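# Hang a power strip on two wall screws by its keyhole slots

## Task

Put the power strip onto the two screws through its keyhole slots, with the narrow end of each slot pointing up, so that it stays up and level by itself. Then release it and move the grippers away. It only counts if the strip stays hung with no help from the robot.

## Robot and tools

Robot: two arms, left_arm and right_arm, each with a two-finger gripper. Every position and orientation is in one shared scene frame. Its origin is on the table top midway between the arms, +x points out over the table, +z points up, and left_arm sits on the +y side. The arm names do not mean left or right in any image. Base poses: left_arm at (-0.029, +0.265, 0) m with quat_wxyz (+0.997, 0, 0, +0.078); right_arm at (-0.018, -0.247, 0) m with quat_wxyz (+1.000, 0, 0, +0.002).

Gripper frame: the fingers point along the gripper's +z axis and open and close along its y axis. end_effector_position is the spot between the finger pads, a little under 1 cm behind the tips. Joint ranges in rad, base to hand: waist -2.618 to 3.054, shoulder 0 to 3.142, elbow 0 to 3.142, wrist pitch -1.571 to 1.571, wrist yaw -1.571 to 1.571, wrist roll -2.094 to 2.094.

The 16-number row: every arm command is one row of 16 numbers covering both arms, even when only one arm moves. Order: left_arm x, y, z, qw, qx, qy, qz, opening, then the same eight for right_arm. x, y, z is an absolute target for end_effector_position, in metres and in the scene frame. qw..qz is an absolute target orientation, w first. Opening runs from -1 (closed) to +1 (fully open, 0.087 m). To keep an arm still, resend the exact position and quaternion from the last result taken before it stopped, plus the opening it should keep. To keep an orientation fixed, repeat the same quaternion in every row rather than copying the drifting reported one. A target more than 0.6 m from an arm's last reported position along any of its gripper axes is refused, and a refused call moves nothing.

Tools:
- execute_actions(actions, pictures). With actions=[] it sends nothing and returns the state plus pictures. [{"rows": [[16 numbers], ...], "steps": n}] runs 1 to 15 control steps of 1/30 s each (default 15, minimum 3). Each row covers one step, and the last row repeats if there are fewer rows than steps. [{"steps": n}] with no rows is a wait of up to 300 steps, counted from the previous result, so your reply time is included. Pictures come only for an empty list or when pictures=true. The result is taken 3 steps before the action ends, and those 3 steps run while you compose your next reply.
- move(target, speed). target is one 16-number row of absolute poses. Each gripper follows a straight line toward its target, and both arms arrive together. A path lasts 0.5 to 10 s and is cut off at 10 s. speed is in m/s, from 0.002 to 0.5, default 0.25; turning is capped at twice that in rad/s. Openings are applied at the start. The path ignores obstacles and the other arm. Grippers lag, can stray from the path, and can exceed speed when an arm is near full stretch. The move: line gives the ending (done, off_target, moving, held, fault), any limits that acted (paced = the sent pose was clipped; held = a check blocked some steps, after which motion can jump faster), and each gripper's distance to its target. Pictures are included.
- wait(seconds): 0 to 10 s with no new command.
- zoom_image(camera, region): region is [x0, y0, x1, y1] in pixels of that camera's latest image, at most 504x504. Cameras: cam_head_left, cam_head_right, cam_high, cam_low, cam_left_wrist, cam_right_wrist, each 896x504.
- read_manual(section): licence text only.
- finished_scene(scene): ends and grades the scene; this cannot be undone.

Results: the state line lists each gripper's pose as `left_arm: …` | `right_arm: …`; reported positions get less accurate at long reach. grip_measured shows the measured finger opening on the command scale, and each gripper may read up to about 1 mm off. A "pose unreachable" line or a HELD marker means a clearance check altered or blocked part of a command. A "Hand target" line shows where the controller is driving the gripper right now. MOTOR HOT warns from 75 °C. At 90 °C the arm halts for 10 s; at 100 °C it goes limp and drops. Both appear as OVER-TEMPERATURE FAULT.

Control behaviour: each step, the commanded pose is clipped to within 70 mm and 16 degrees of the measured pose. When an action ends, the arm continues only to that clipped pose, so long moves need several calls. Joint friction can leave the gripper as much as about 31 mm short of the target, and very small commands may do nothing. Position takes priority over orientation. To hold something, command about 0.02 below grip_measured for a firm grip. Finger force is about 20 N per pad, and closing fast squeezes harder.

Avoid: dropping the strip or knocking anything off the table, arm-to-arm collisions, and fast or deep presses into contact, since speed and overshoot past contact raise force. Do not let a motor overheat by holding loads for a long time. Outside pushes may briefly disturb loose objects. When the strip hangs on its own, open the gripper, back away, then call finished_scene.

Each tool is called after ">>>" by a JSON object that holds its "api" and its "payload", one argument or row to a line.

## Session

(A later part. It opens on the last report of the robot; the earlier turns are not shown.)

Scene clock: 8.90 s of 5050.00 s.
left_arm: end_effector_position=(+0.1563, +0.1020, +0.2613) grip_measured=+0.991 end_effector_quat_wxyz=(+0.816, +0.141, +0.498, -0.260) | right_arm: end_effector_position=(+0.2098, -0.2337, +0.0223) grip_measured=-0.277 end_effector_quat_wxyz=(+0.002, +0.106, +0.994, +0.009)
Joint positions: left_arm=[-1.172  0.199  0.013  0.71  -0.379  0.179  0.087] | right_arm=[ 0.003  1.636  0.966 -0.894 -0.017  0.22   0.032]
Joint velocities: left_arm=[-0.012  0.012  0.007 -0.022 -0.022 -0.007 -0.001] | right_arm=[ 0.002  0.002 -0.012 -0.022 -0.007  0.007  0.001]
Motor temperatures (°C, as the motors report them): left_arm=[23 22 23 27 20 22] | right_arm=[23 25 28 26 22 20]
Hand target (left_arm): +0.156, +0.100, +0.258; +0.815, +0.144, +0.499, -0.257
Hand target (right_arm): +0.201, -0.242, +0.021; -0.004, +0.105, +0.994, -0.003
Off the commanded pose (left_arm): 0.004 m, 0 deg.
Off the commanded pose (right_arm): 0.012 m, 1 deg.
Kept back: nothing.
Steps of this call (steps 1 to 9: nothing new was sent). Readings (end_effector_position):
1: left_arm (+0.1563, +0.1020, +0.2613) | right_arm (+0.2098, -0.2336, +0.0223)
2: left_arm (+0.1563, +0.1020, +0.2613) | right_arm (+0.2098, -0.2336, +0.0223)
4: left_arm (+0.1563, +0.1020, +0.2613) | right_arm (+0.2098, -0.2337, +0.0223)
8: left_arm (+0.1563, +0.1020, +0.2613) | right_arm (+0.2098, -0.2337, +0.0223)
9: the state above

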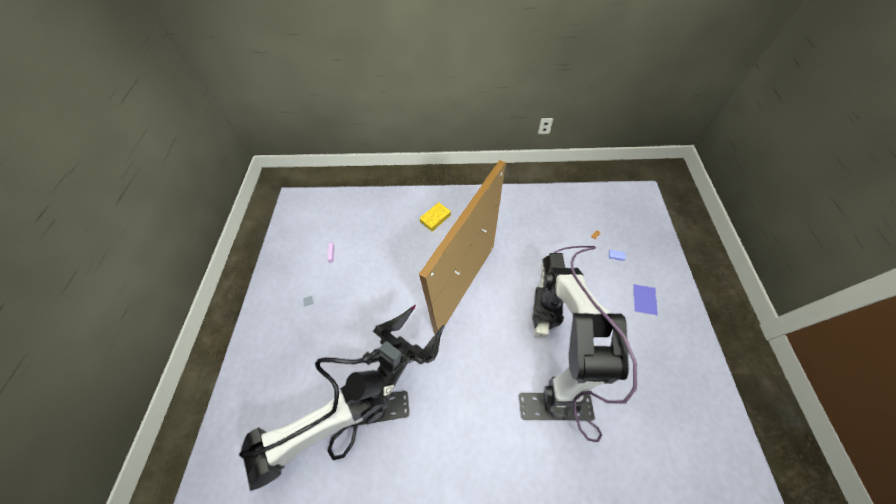

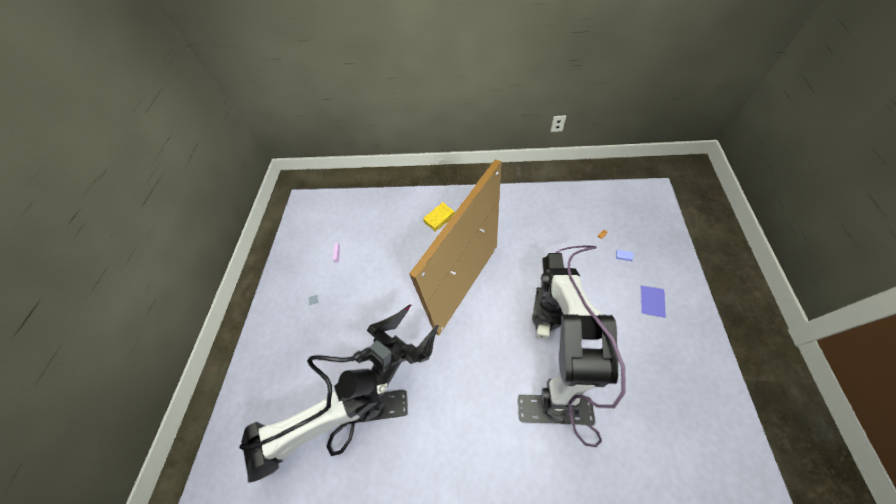

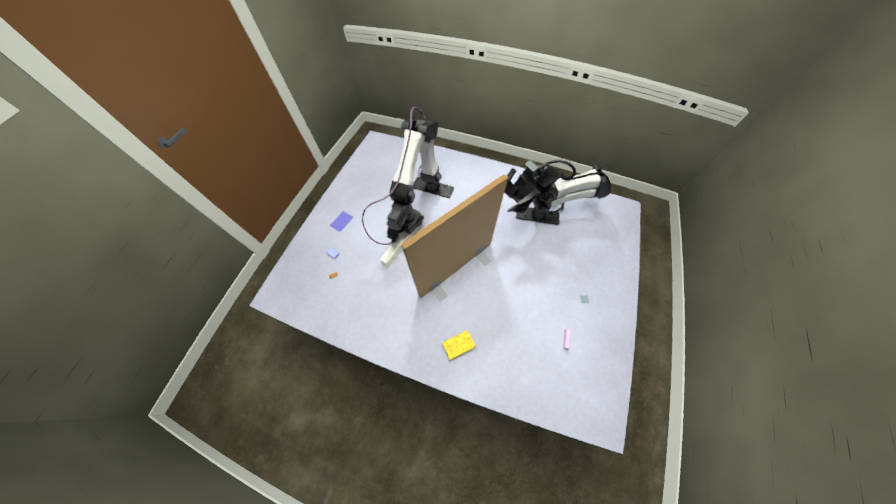

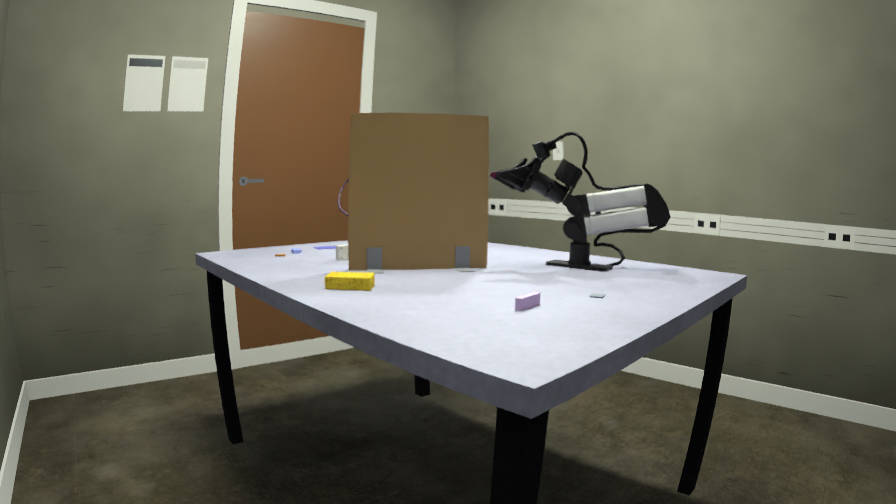

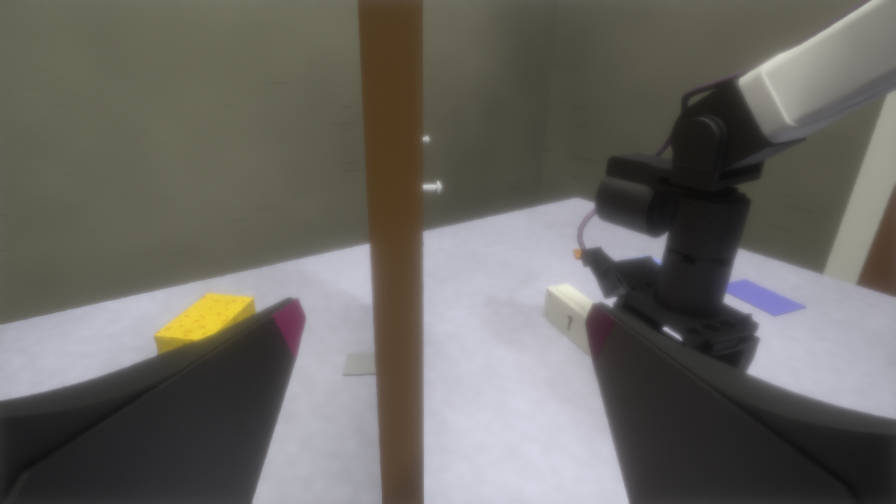

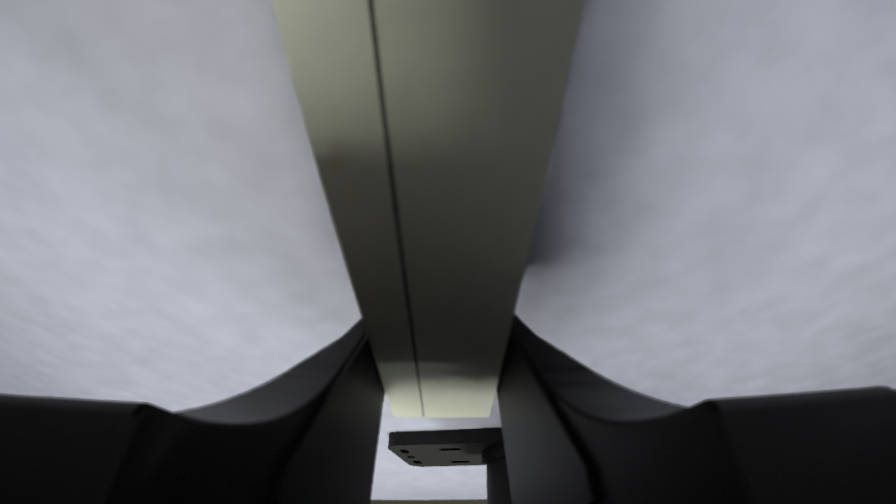

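>>> {"api": "move", "payload": {
  "target": [0.1565,0.10,0.258,0.815,0.144,0.499,-0.257,1,0.21,-0.2335,0.03,0,0.105,0.994,0,0.4]
}}

>>> {"api": "move", "payload": {
  "target": [0.1565,0.10,0.258,0.815,0.144,0.499,-0.257,1,0.315,-0.256,0.03,0,0.105,0.994,0,0.4]
}}

>>> {"api": "move", "payload": {
  "target": [0.1565,0.10,0.258,0.815,0.144,0.499,-0.257,1,0.315,-0.256,0.03,0,0.105,0.994,0,-0.5]
}}

>>> {"api": "move", "payload": {
  "target": [0.1565,0.10,0.258,0.815,0.144,0.499,-0.257,1,0.30,-0.27,0.09,0,0.105,0.994,0,-0.5]
}}

>>> {"api": "move", "payload": {
  "target": [0.1565,0.10,0.258,0.815,0.144,0.499,-0.257,1,0.30,-0.27,0.09,0,-0.707,0.707,0,-0.5],
  "speed": 0.5
}}

>>> {"api": "move", "payload": {
  "target": [0.1565,0.10,0.258,0.815,0.144,0.499,-0.257,1,0.30,-0.27,0.06,0.364,-0.606,0.606,-0.364,-0.5],
  "speed": 0.4
}}

Scene clock: 9.90 s of 5050.00 s.
left_arm: end_effector_position=(+0.1563, +0.1020, +0.2613) grip_measured=+0.991 end_effector_quat_wxyz=(+0.816, +0.141, +0.497, -0.260) | right_arm: end_effector_position=(+0.2052, -0.2353, +0.0229) grip_measured=+0.400 end_effector_quat_wxyz=(-0.006, +0.107, +0.994, +0.003)
Joint positions: left_arm=[-1.172  0.199  0.013  0.711 -0.379  0.179  0.087] | right_arm=[ 0.003  1.636  0.966 -0.913 -0.008  0.22   0.061]
Joint velocities: left_arm=[ 0.007 -0.012  0.012  0.051 -0.007  0.007 -0.001] | right_arm=[-0.007  0.007 -0.002  0.007  0.007  0.022  0.   ]
Motor temperatures (°C, as the motors report them): left_arm=[23 22 23 27 20 22] | right_arm=[23 25 28 26 22 20]
Hand target (left_arm): +0.156, +0.100, +0.258; +0.815, +0.144, +0.499, -0.257
Hand target (right_arm): +0.210, -0.233, +0.030; +0.000, +0.105, +0.994, +0.000
Off the commanded pose (left_arm): 0.004 m, 0 deg.
Off the commanded pose (right_arm): 0.009 m, 1 deg.
Kept back: nothing.
move: done

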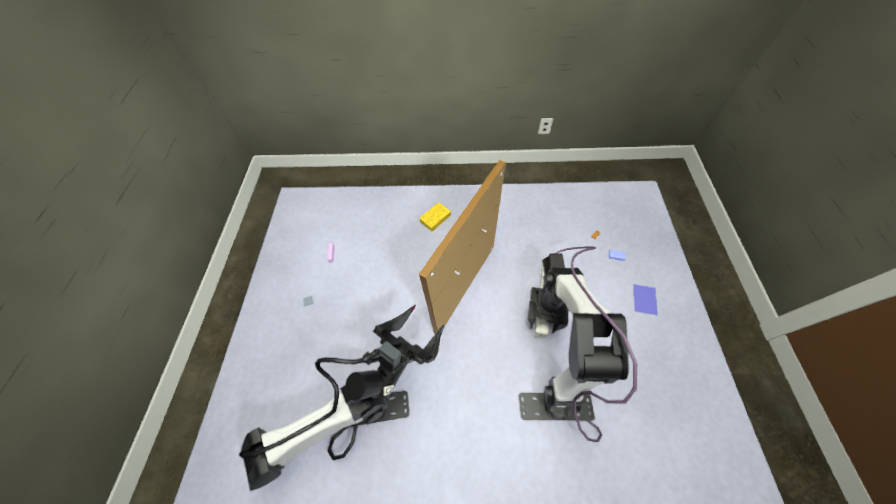

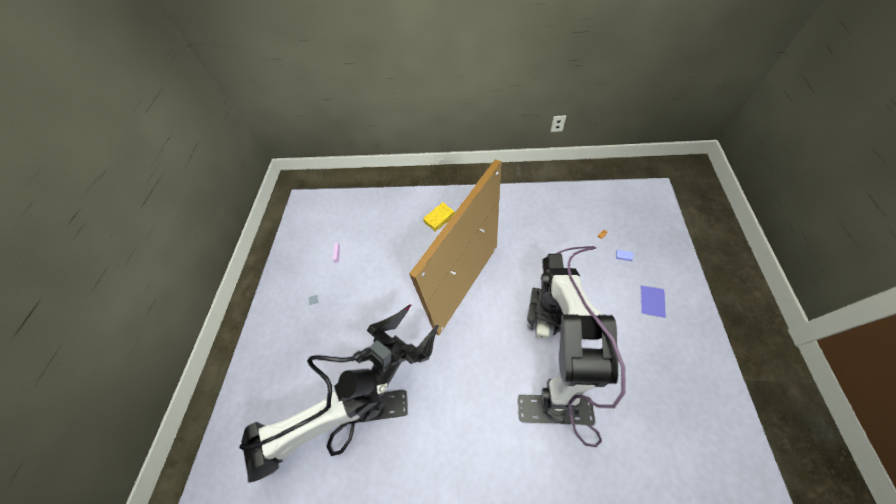

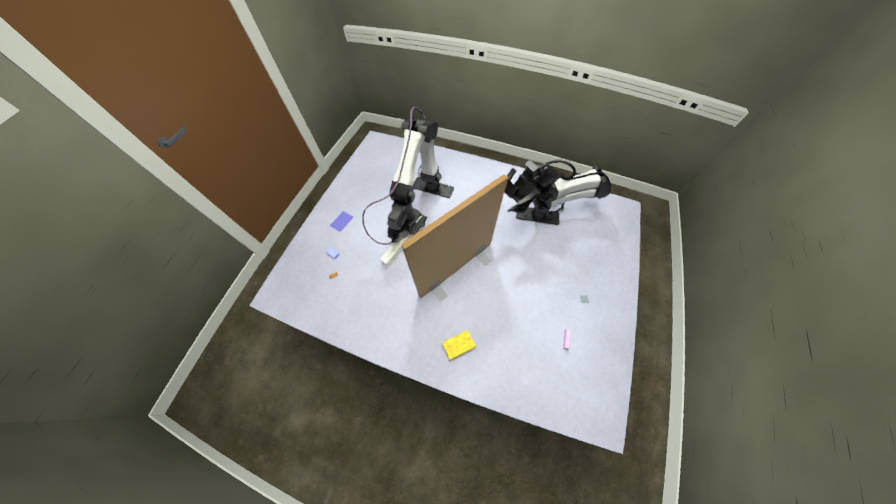

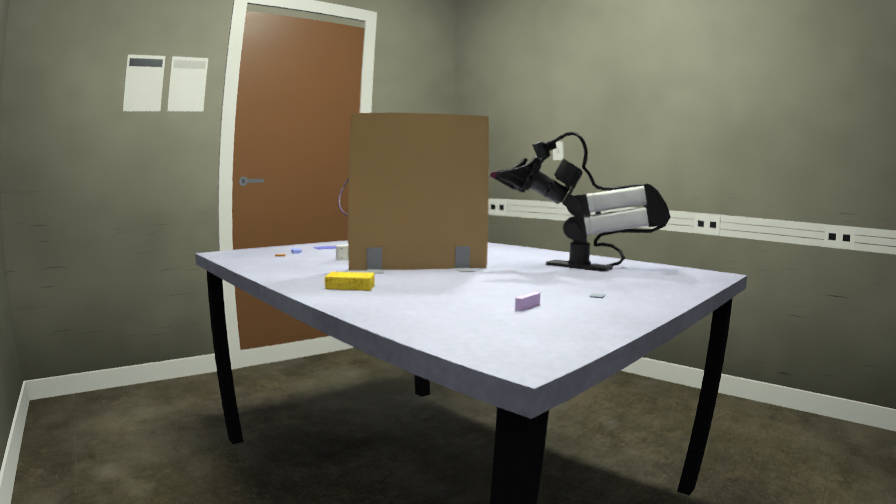

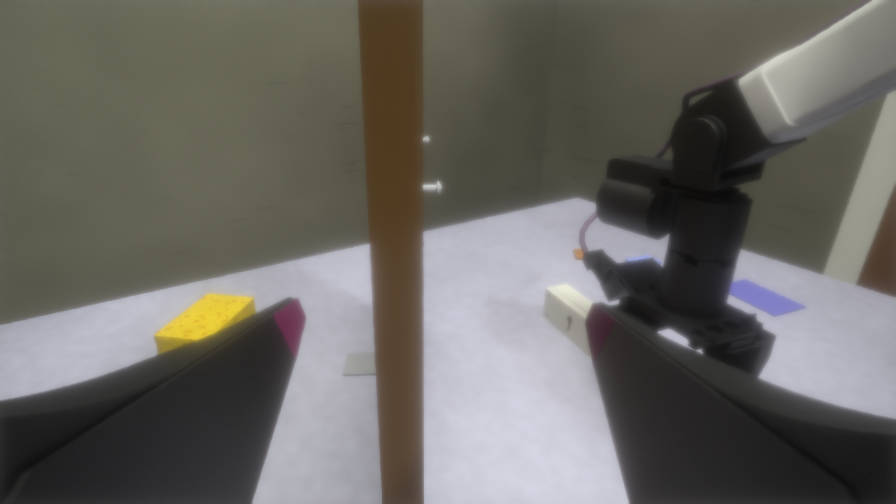

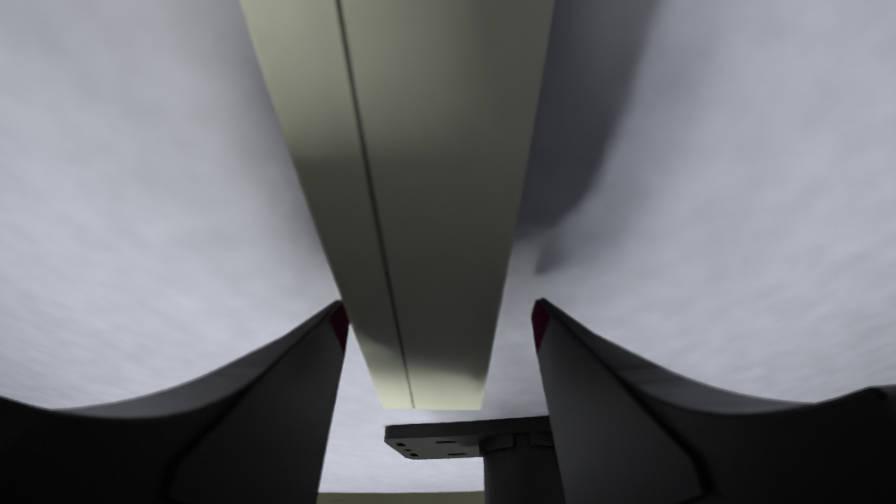

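Scene clock: 11.03 s of 5050.00 s.
left_arm: end_effector_position=(+0.1563, +0.1020, +0.2613) grip_measured=+0.991 end_effector_quat_wxyz=(+0.816, +0.141, +0.497, -0.260) | right_arm: end_effector_position=(+0.3136, -0.2506, +0.0298) grip_measured=+0.400 end_effector_quat_wxyz=(+0.006, +0.106, +0.994, +0.004)
Joint positions: left_arm=[-1.172  0.199  0.013  0.711 -0.379  0.179  0.087] | right_arm=[-0.039  1.993  1.452 -1.018 -0.007  0.176  0.061]
Joint velocities: left_arm=[ 0.012  0.002 -0.007 -0.007 -0.007  0.007 -0.   ] | right_arm=[ 0.017 -0.017 -0.007  0.037  0.051  0.051 -0.   ]
Motor temperatures (°C, as the motors report them): left_arm=[23 22 23 28 20 22] | right_arm=[23 25 28 26 22 20]
Hand target (left_arm): +0.156, +0.100, +0.258; +0.815, +0.144, +0.499, -0.257
Hand target (right_arm): +0.315, -0.255, +0.030; +0.000, +0.105, +0.994, -0.000
Off the commanded pose (left_arm): 0.004 m, 0 deg.
Off the commanded pose (right_arm): 0.006 m, 1 deg.
Kept back: nothing.
move: done

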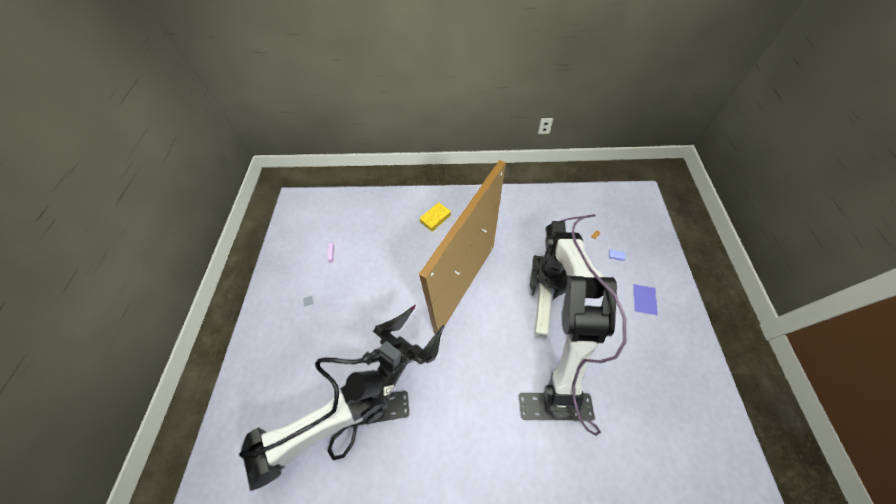

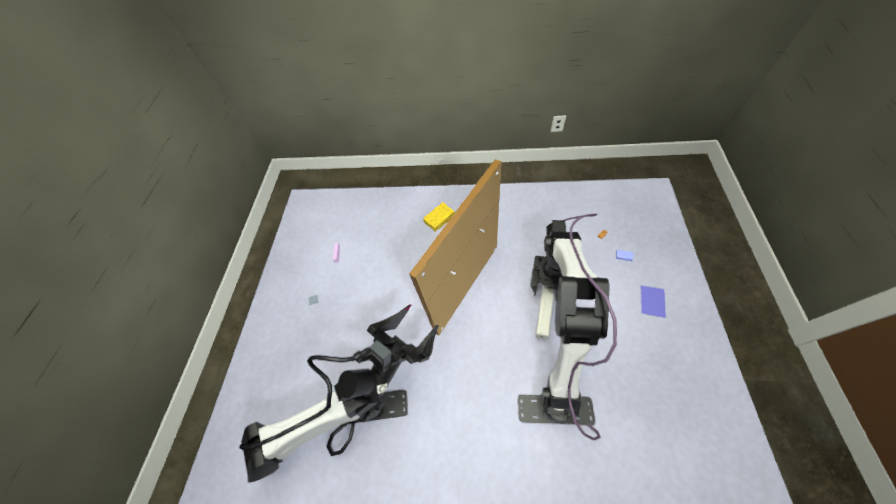

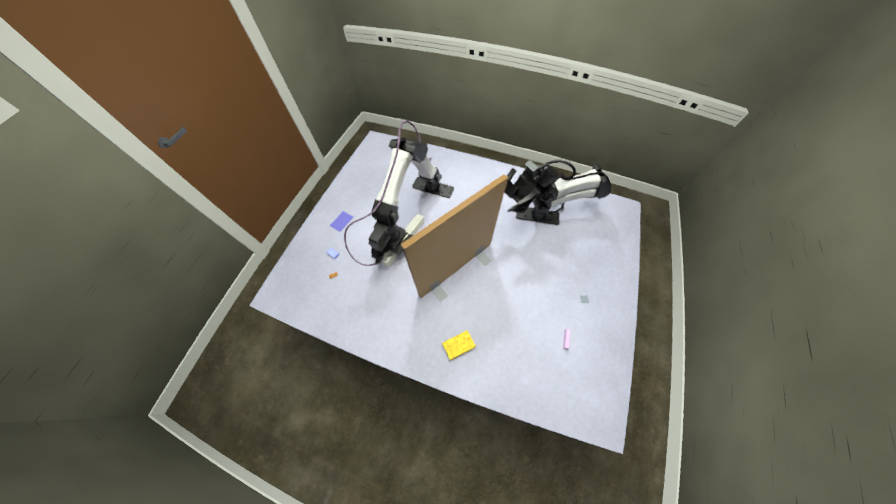

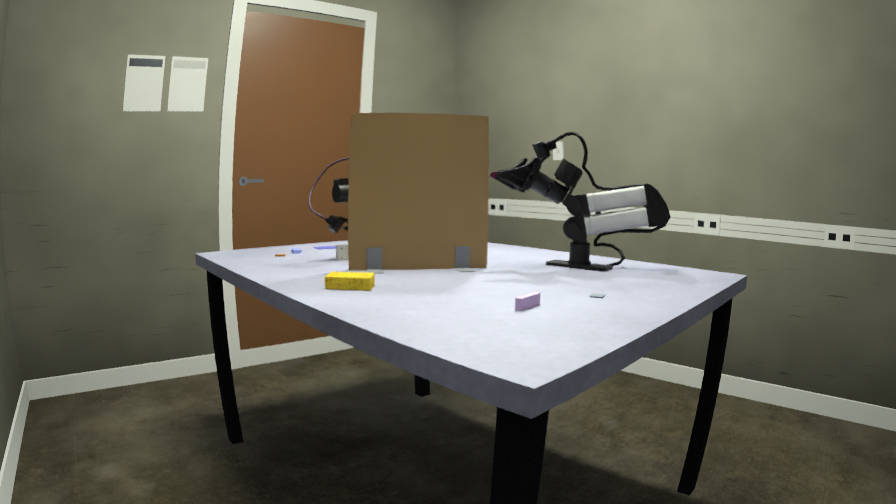

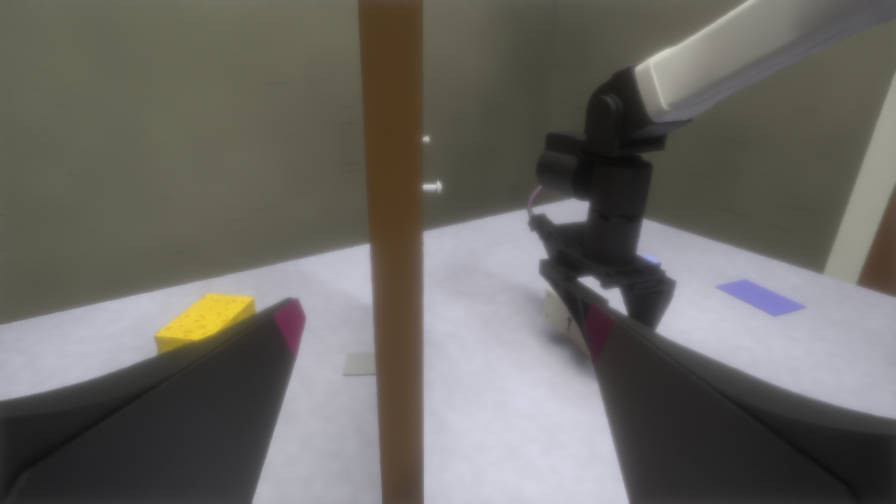

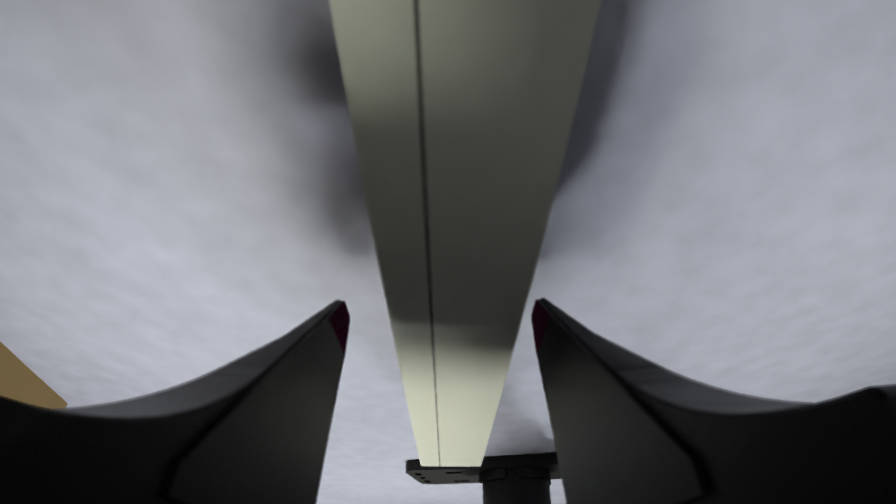

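Scene clock: 11.73 s of 5050.00 s.
left_arm: end_effector_position=(+0.1563, +0.1021, +0.2613) grip_measured=+0.991 end_effector_quat_wxyz=(+0.816, +0.141, +0.497, -0.260) | right_arm: end_effector_position=(+0.3134, -0.2523, +0.0297) grip_measured=-0.276 end_effector_quat_wxyz=(+0.006, +0.105, +0.994, +0.000)
Joint positions: left_arm=[-1.172  0.199  0.013  0.711 -0.379  0.179  0.087] | right_arm=[-0.04   1.993  1.452 -1.018  0.     0.174  0.032]
Joint velocities: left_arm=[ 0.017 -0.022 -0.007 -0.051 -0.007  0.11  -0.001] | right_arm=[-0.002 -0.002 -0.002 -0.007 -0.037  0.007 -0.   ]
Motor temperatures (°C, as the motors report them): left_arm=[23 22 23 28 20 22] | right_arm=[23 25 28 25 22 20]
Hand target (left_arm): +0.157, +0.100, +0.258; +0.815, +0.144, +0.499, -0.257
Hand target (right_arm): +0.315, -0.256, +0.030; +0.000, +0.105, +0.994, -0.000
Off the commanded pose (left_arm): 0.004 m, 1 deg.
Off the commanded pose (right_arm): 0.004 m, 1 deg.
Kept back: nothing.
move: done

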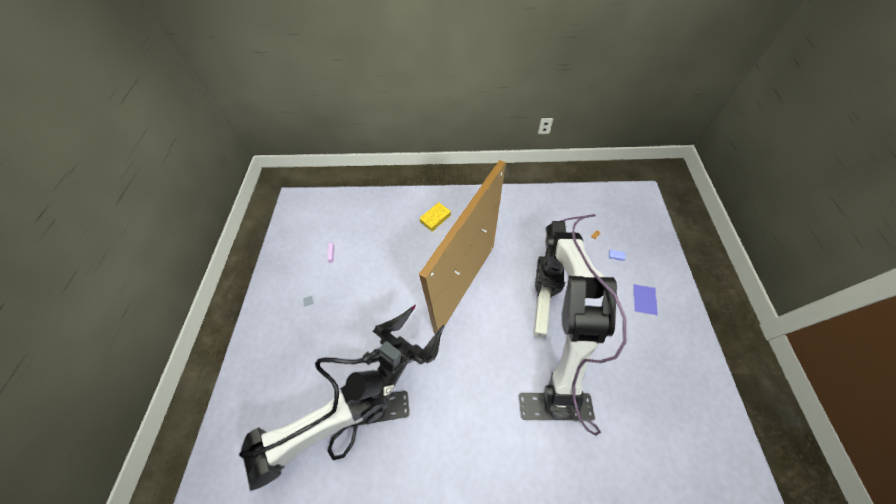

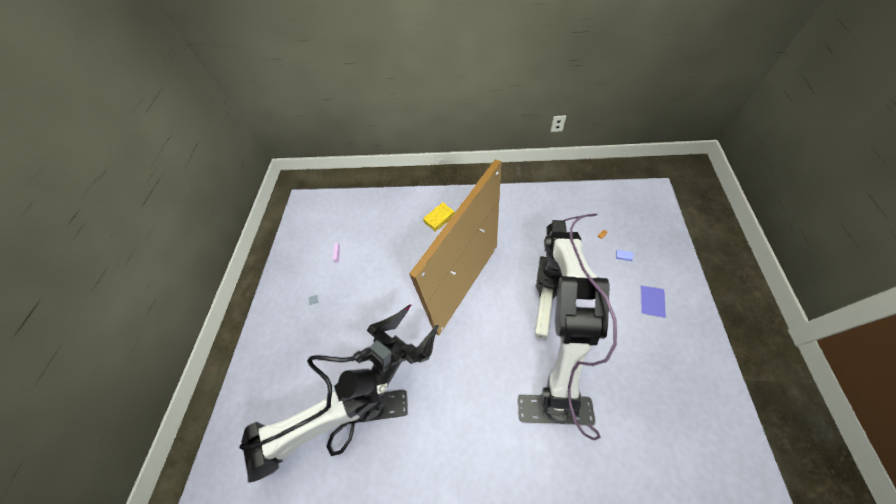

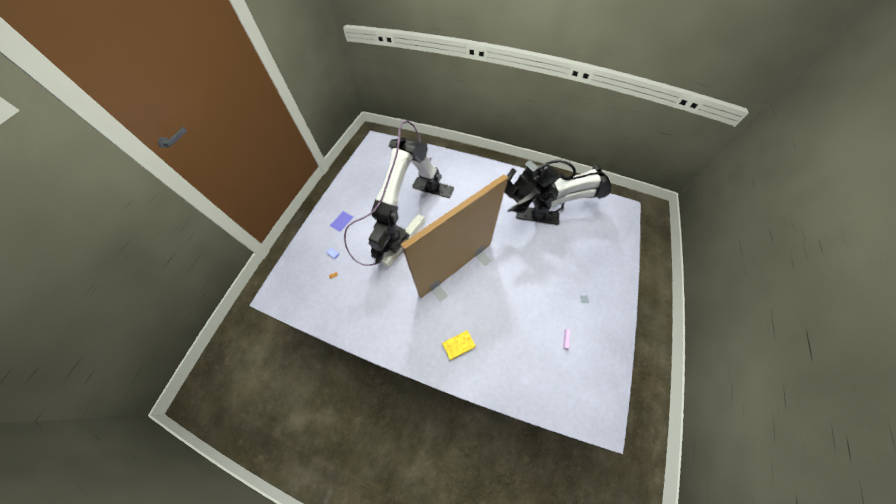

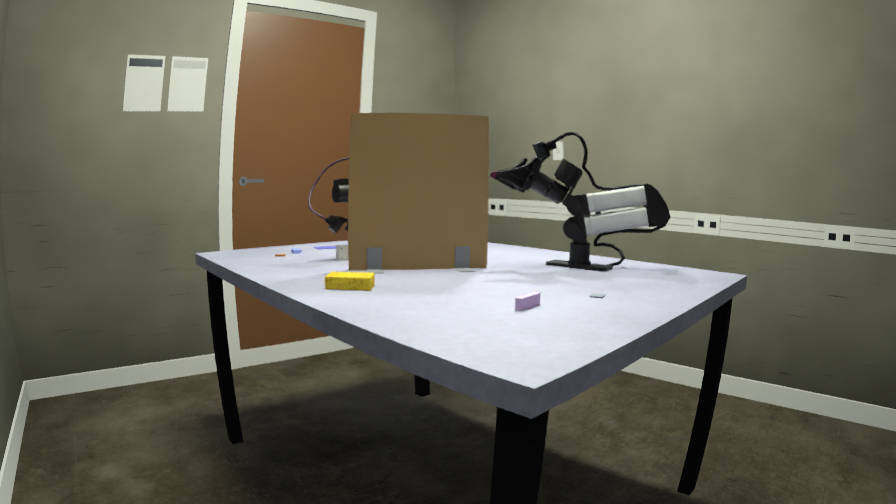

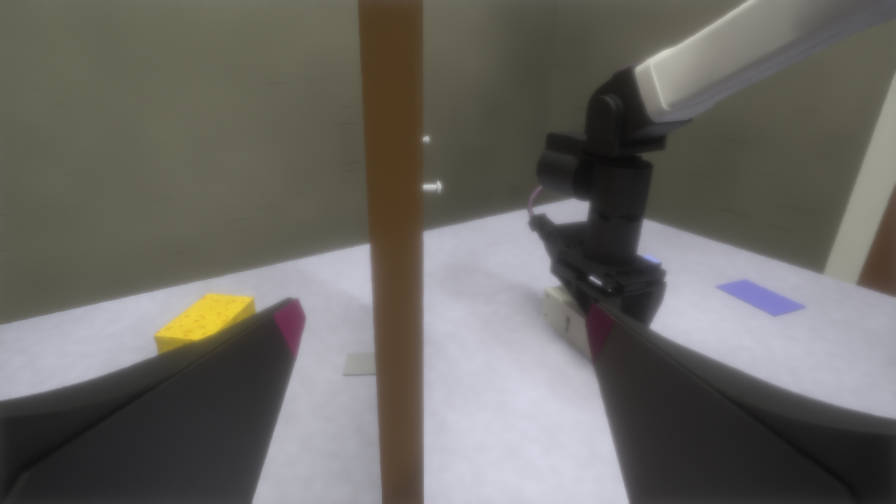

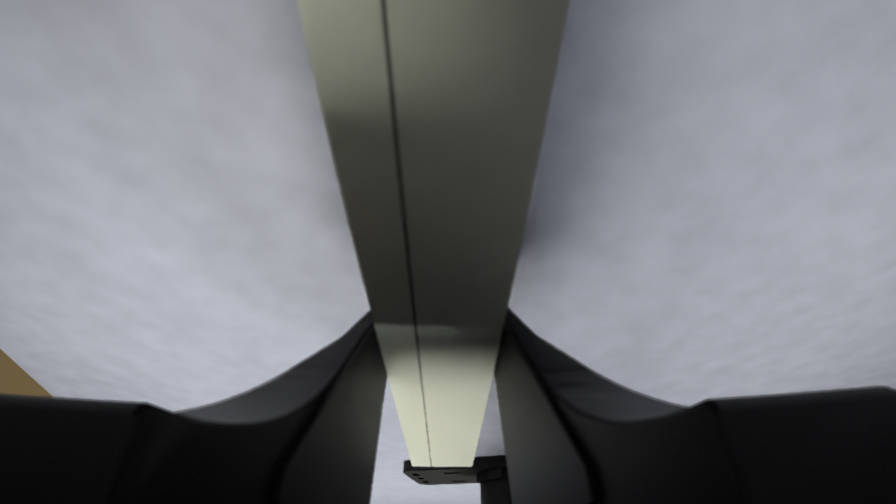

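Scene clock: 12.80 s of 5050.00 s.
left_arm: end_effector_position=(+0.1563, +0.1021, +0.2613) grip_measured=+0.991 end_effector_quat_wxyz=(+0.816, +0.141, +0.497, -0.260) | right_arm: end_effector_position=(+0.3018, -0.2685, +0.0679) grip_measured=-0.276 end_effector_quat_wxyz=(-0.009, +0.106, +0.994, -0.002)
Joint positions: left_arm=[-1.172  0.199  0.013  0.711 -0.379  0.179  0.087] | right_arm=[-0.084  1.949  1.54  -1.181  0.004  0.132  0.032]
Joint velocities: left_arm=[-0.012 -0.007  0.007 -0.081  0.007 -0.007 -0.   ] | right_arm=[ 0.002 -0.012  0.007 -0.037  0.022 -0.007 -0.001]
Motor temperatures (°C, as the motors report them): left_arm=[23 22 23 28 20 22] | right_arm=[23 25 29 25 22 20]
Hand target (left_arm): +0.156, +0.100, +0.258; +0.815, +0.144, +0.499, -0.257
Hand target (right_arm): +0.300, -0.270, +0.089; -0.000, +0.105, +0.994, -0.000
Off the commanded pose (left_arm): 0.004 m, 1 deg.
Off the commanded pose (right_arm): 0.022 m, 1 deg.
Kept back: nothing.
move: off_target (right_arm)

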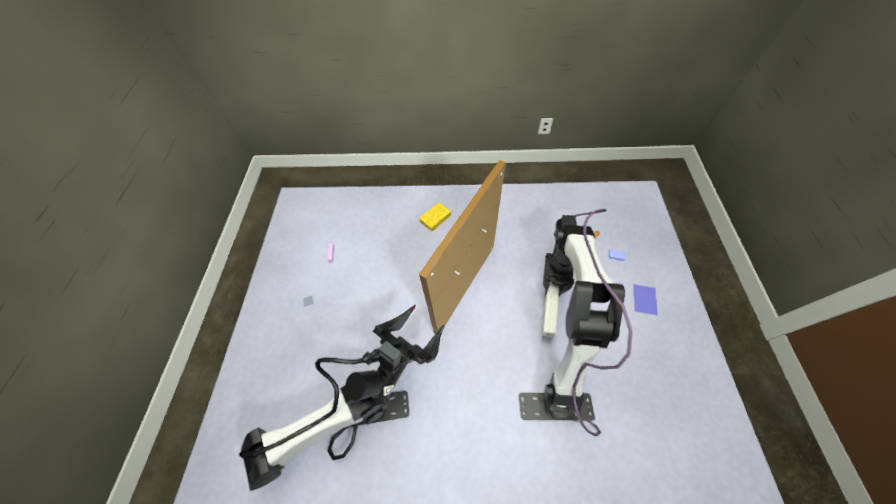

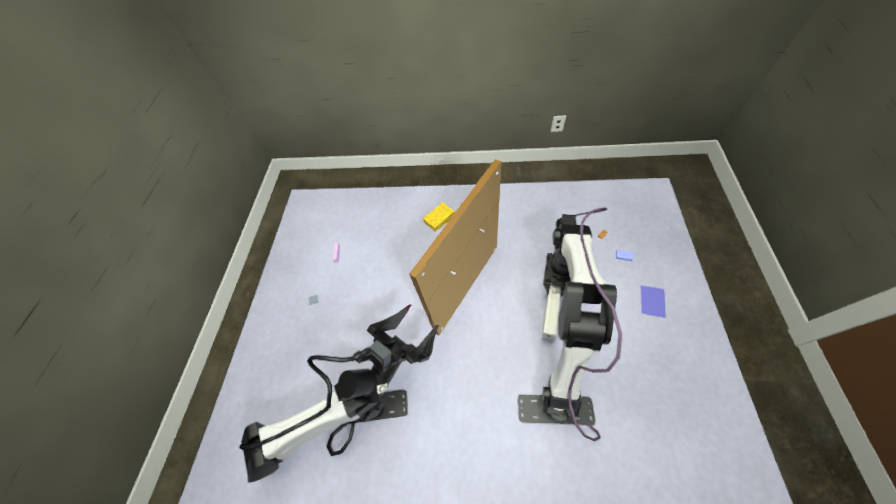

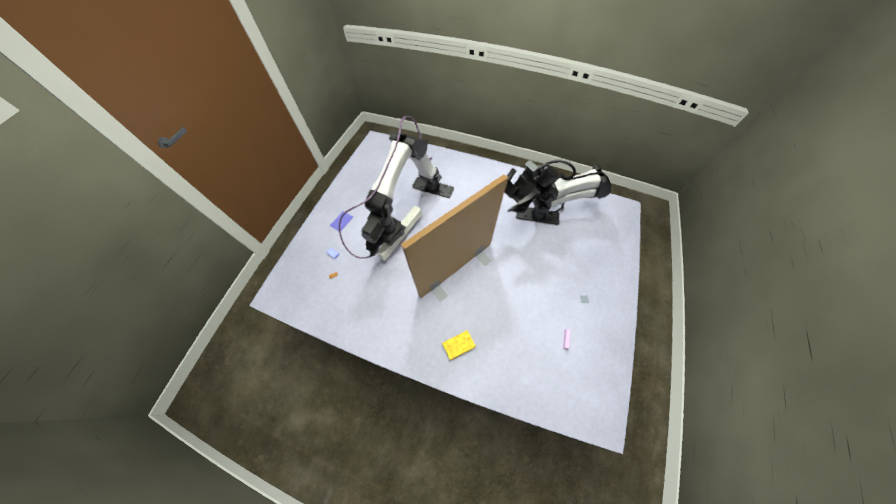

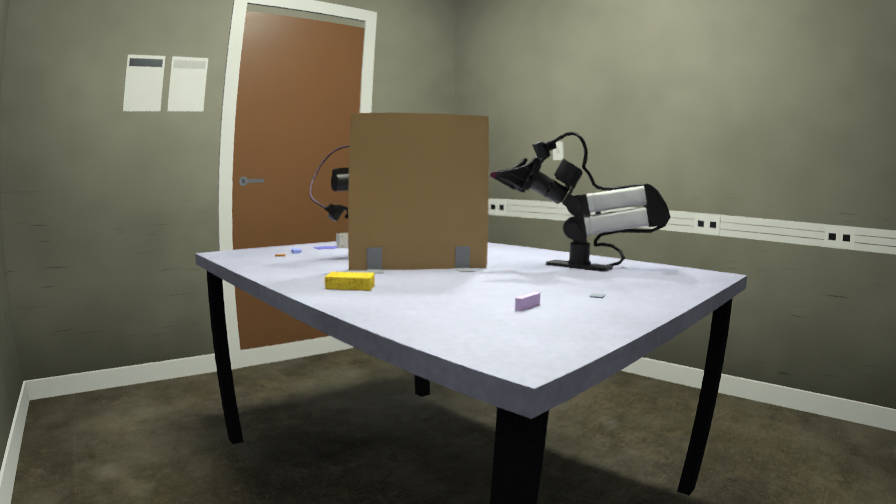

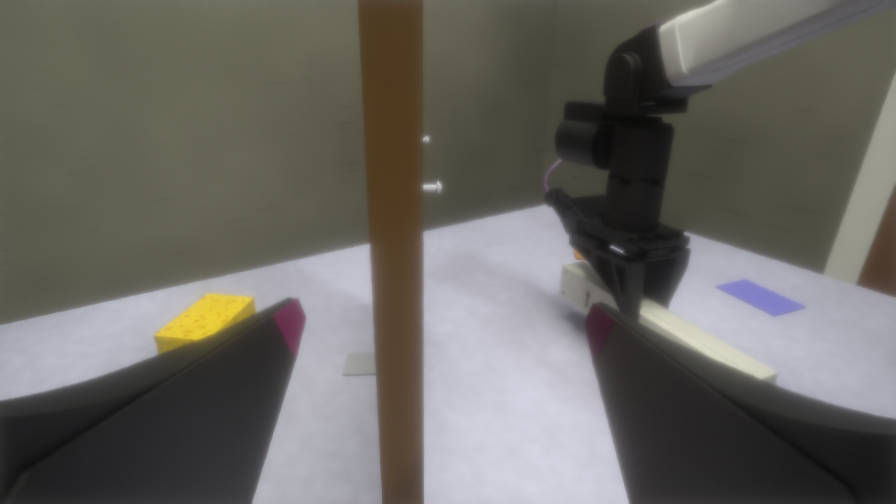

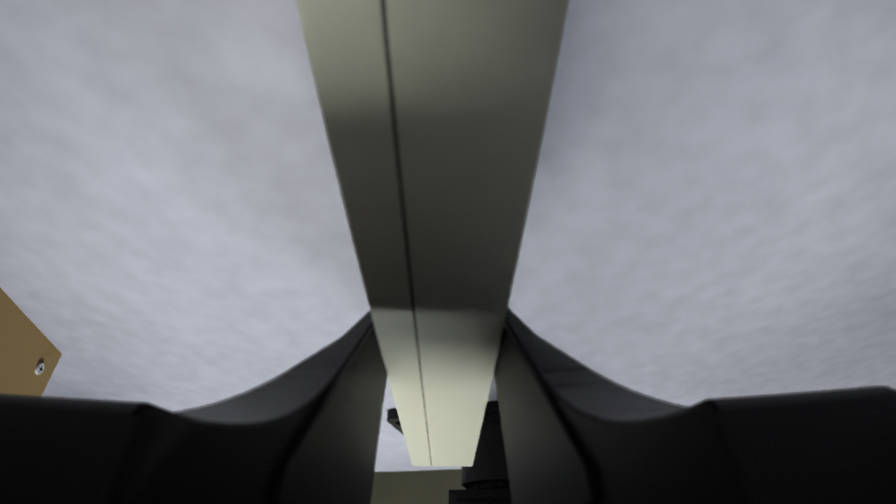

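Scene clock: 15.33 s of 5050.00 s.
left_arm: end_effector_position=(+0.1563, +0.1021, +0.2613) grip_measured=+0.991 end_effector_quat_wxyz=(+0.816, +0.141, +0.497, -0.260) | right_arm: end_effector_position=(+0.3044, -0.2678, +0.0756) grip_measured=-0.276 end_effector_quat_wxyz=(+0.000, +0.702, -0.712, -0.014)
Joint positions: left_arm=[-1.172  0.199  0.013  0.711 -0.379  0.179  0.087] | right_arm=[ 0.051  1.8    1.381 -1.171 -0.021 -1.501  0.032]
Joint velocities: left_arm=[-0.012  0.017  0.007 -0.007 -0.007 -0.037  0.001] | right_arm=[ 0.002 -0.002  0.007  0.037 -0.022 -0.022  0.   ]
Motor temperatures (°C, as the motors report them): left_arm=[23 22 24 28 20 22] | right_arm=[23 26 29 25 22 20]
Hand target (left_arm): +0.156, +0.100, +0.258; +0.815, +0.144, +0.499, -0.257
Hand target (right_arm): +0.300, -0.270, +0.091; -0.001, +0.707, -0.707, +0.000
Off the commanded pose (left_arm): 0.004 m, 1 deg.
Off the commanded pose (right_arm): 0.015 m, 2 deg.
Kept back: nothing.
move: off_target (right_arm)

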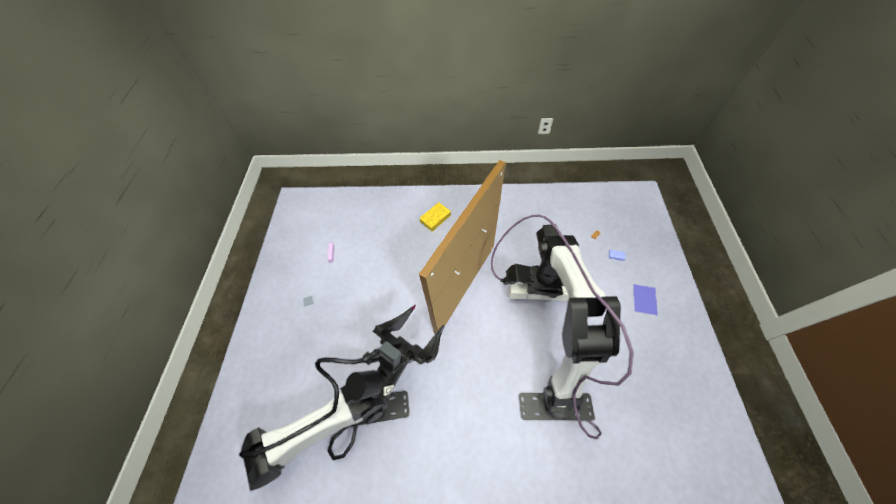

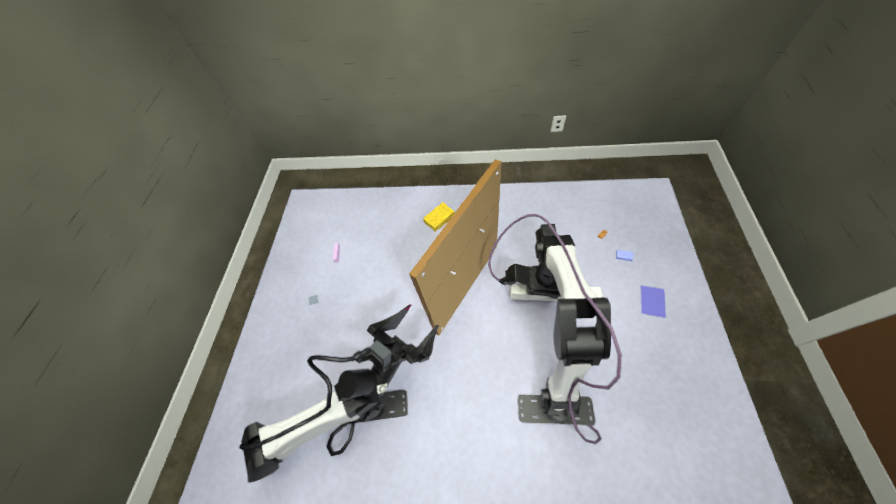

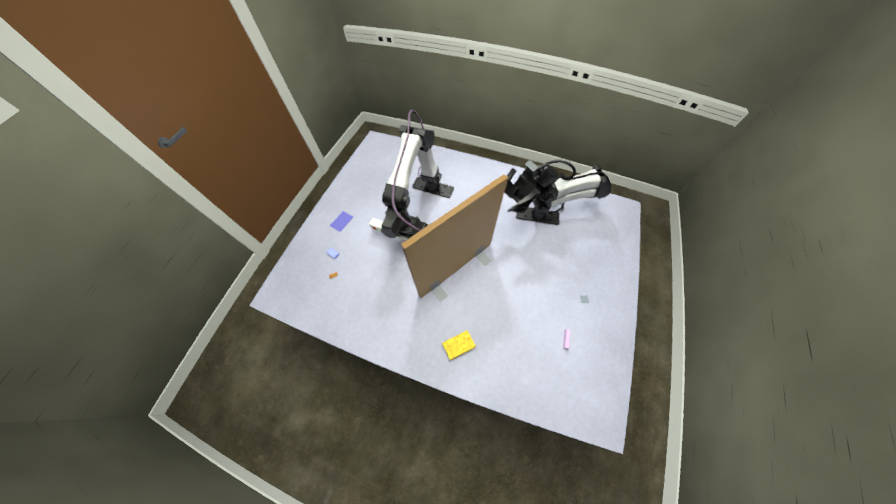

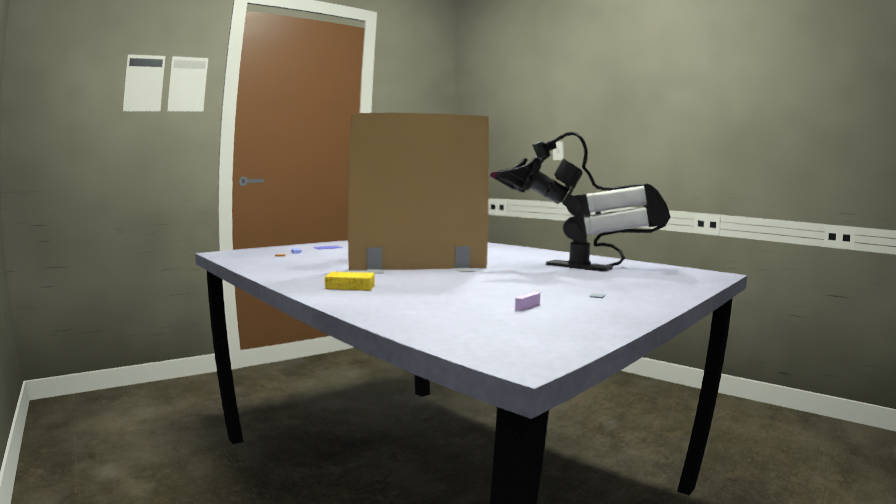

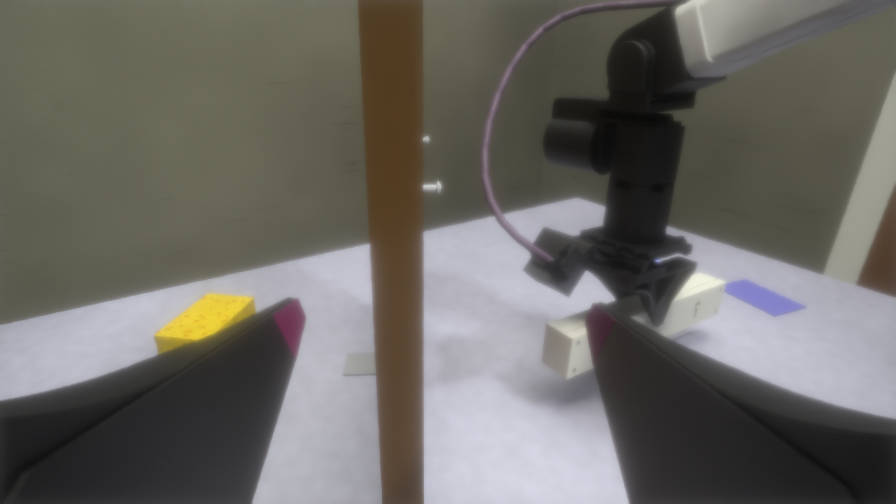

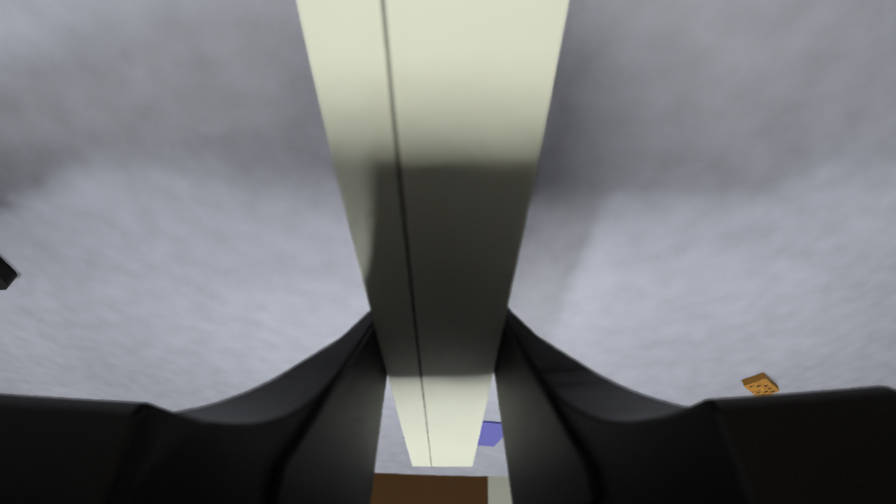

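Scene clock: 17.80 s of 5050.00 s.
left_arm: end_effector_position=(+0.1563, +0.1021, +0.2613) grip_measured=+0.991 end_effector_quat_wxyz=(+0.816, +0.141, +0.497, -0.260) | right_arm: end_effector_position=(+0.2769, -0.2712, +0.0359) grip_measured=-0.276 end_effector_quat_wxyz=(-0.328, +0.619, -0.640, +0.315)
Joint positions: left_arm=[-1.172  0.199  0.013  0.711 -0.379  0.179  0.087] | right_arm=[ 0.109  1.126  0.155  0.342  0.089 -1.469  0.032]
Joint velocities: left_arm=[-0.002  0.002  0.002 -0.007 -0.022 -0.037 -0.001] | right_arm=[ 0.012  0.027 -0.002  0.037  0.037  0.022 -0.001]
Motor temperatures (°C, as the motors report them): left_arm=[23 22 24 28 20 22] | right_arm=[23 26 29 26 22 20]
Hand target (left_arm): +0.156, +0.100, +0.258; +0.815, +0.144, +0.499, -0.257
Hand target (right_arm): +0.295, -0.270, +0.063; -0.365, +0.600, -0.615, +0.358
Off the commanded pose (left_arm): 0.004 m, 1 deg.
Off the commanded pose (right_arm): 0.033 m, 8 deg.
Kept back: nothing.
move: off_target (right_arm); limits=paced

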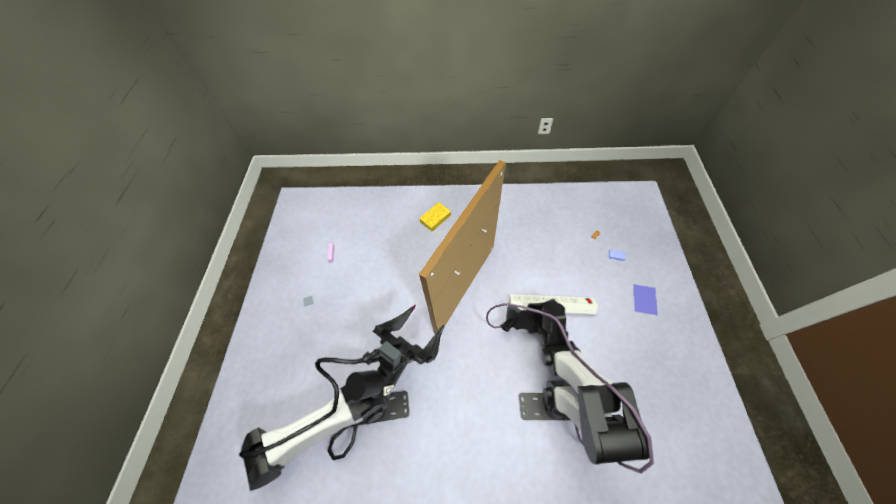

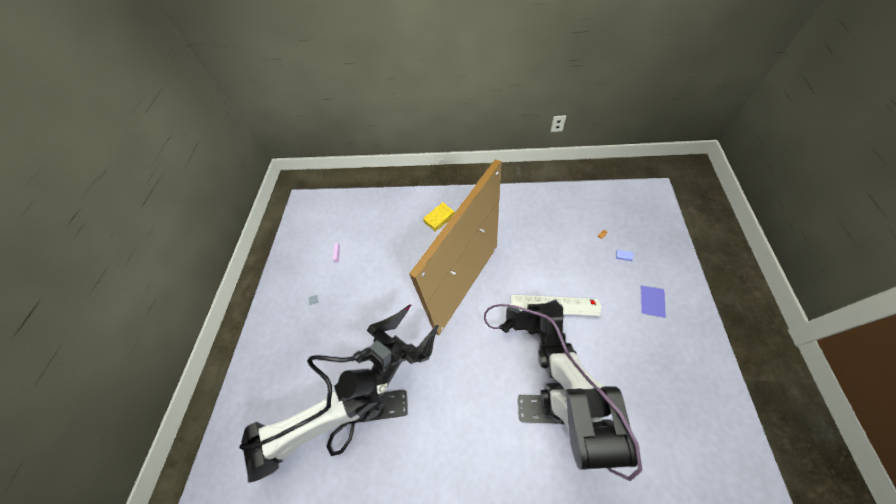

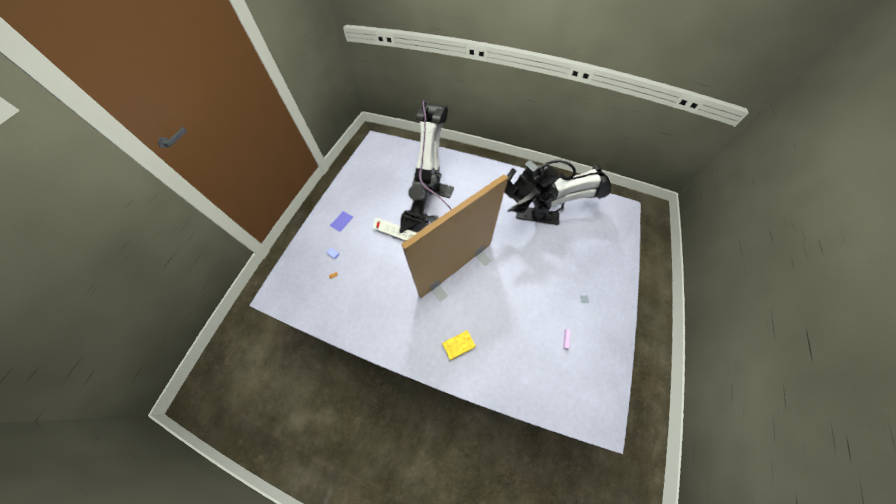

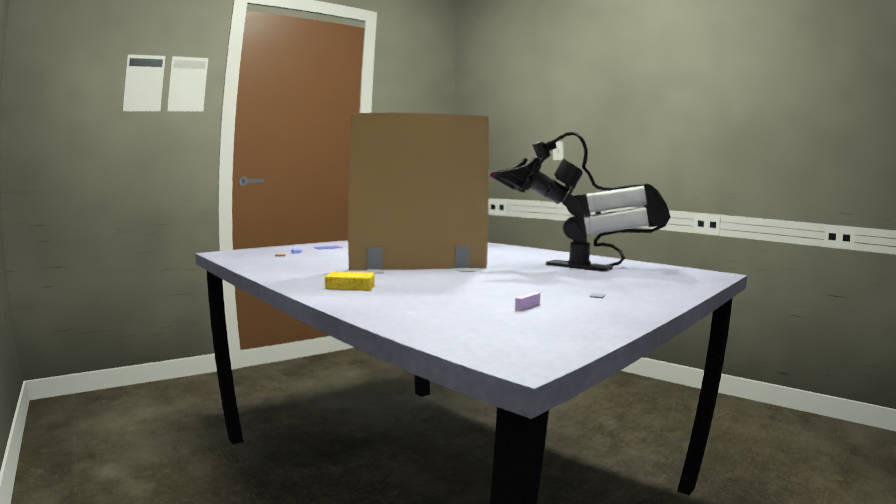

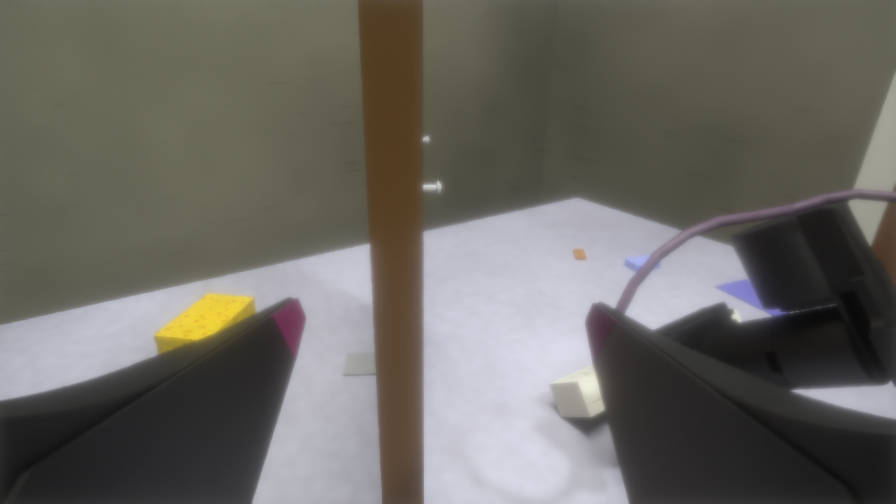

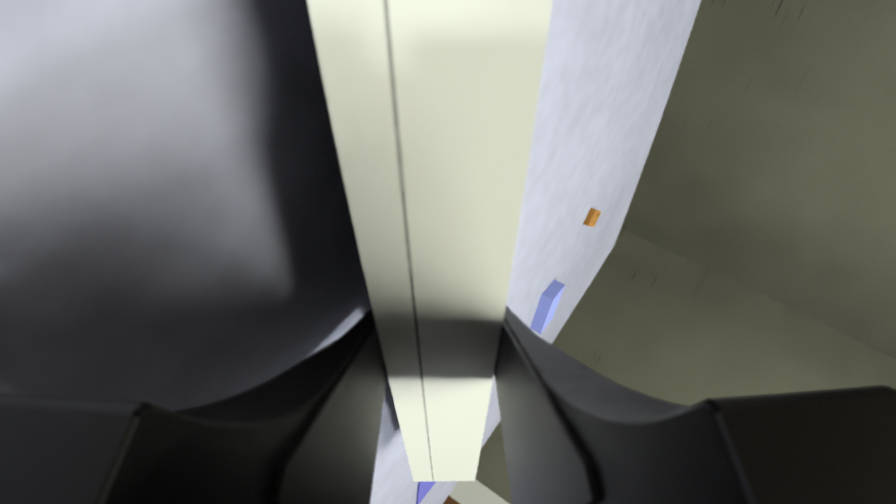

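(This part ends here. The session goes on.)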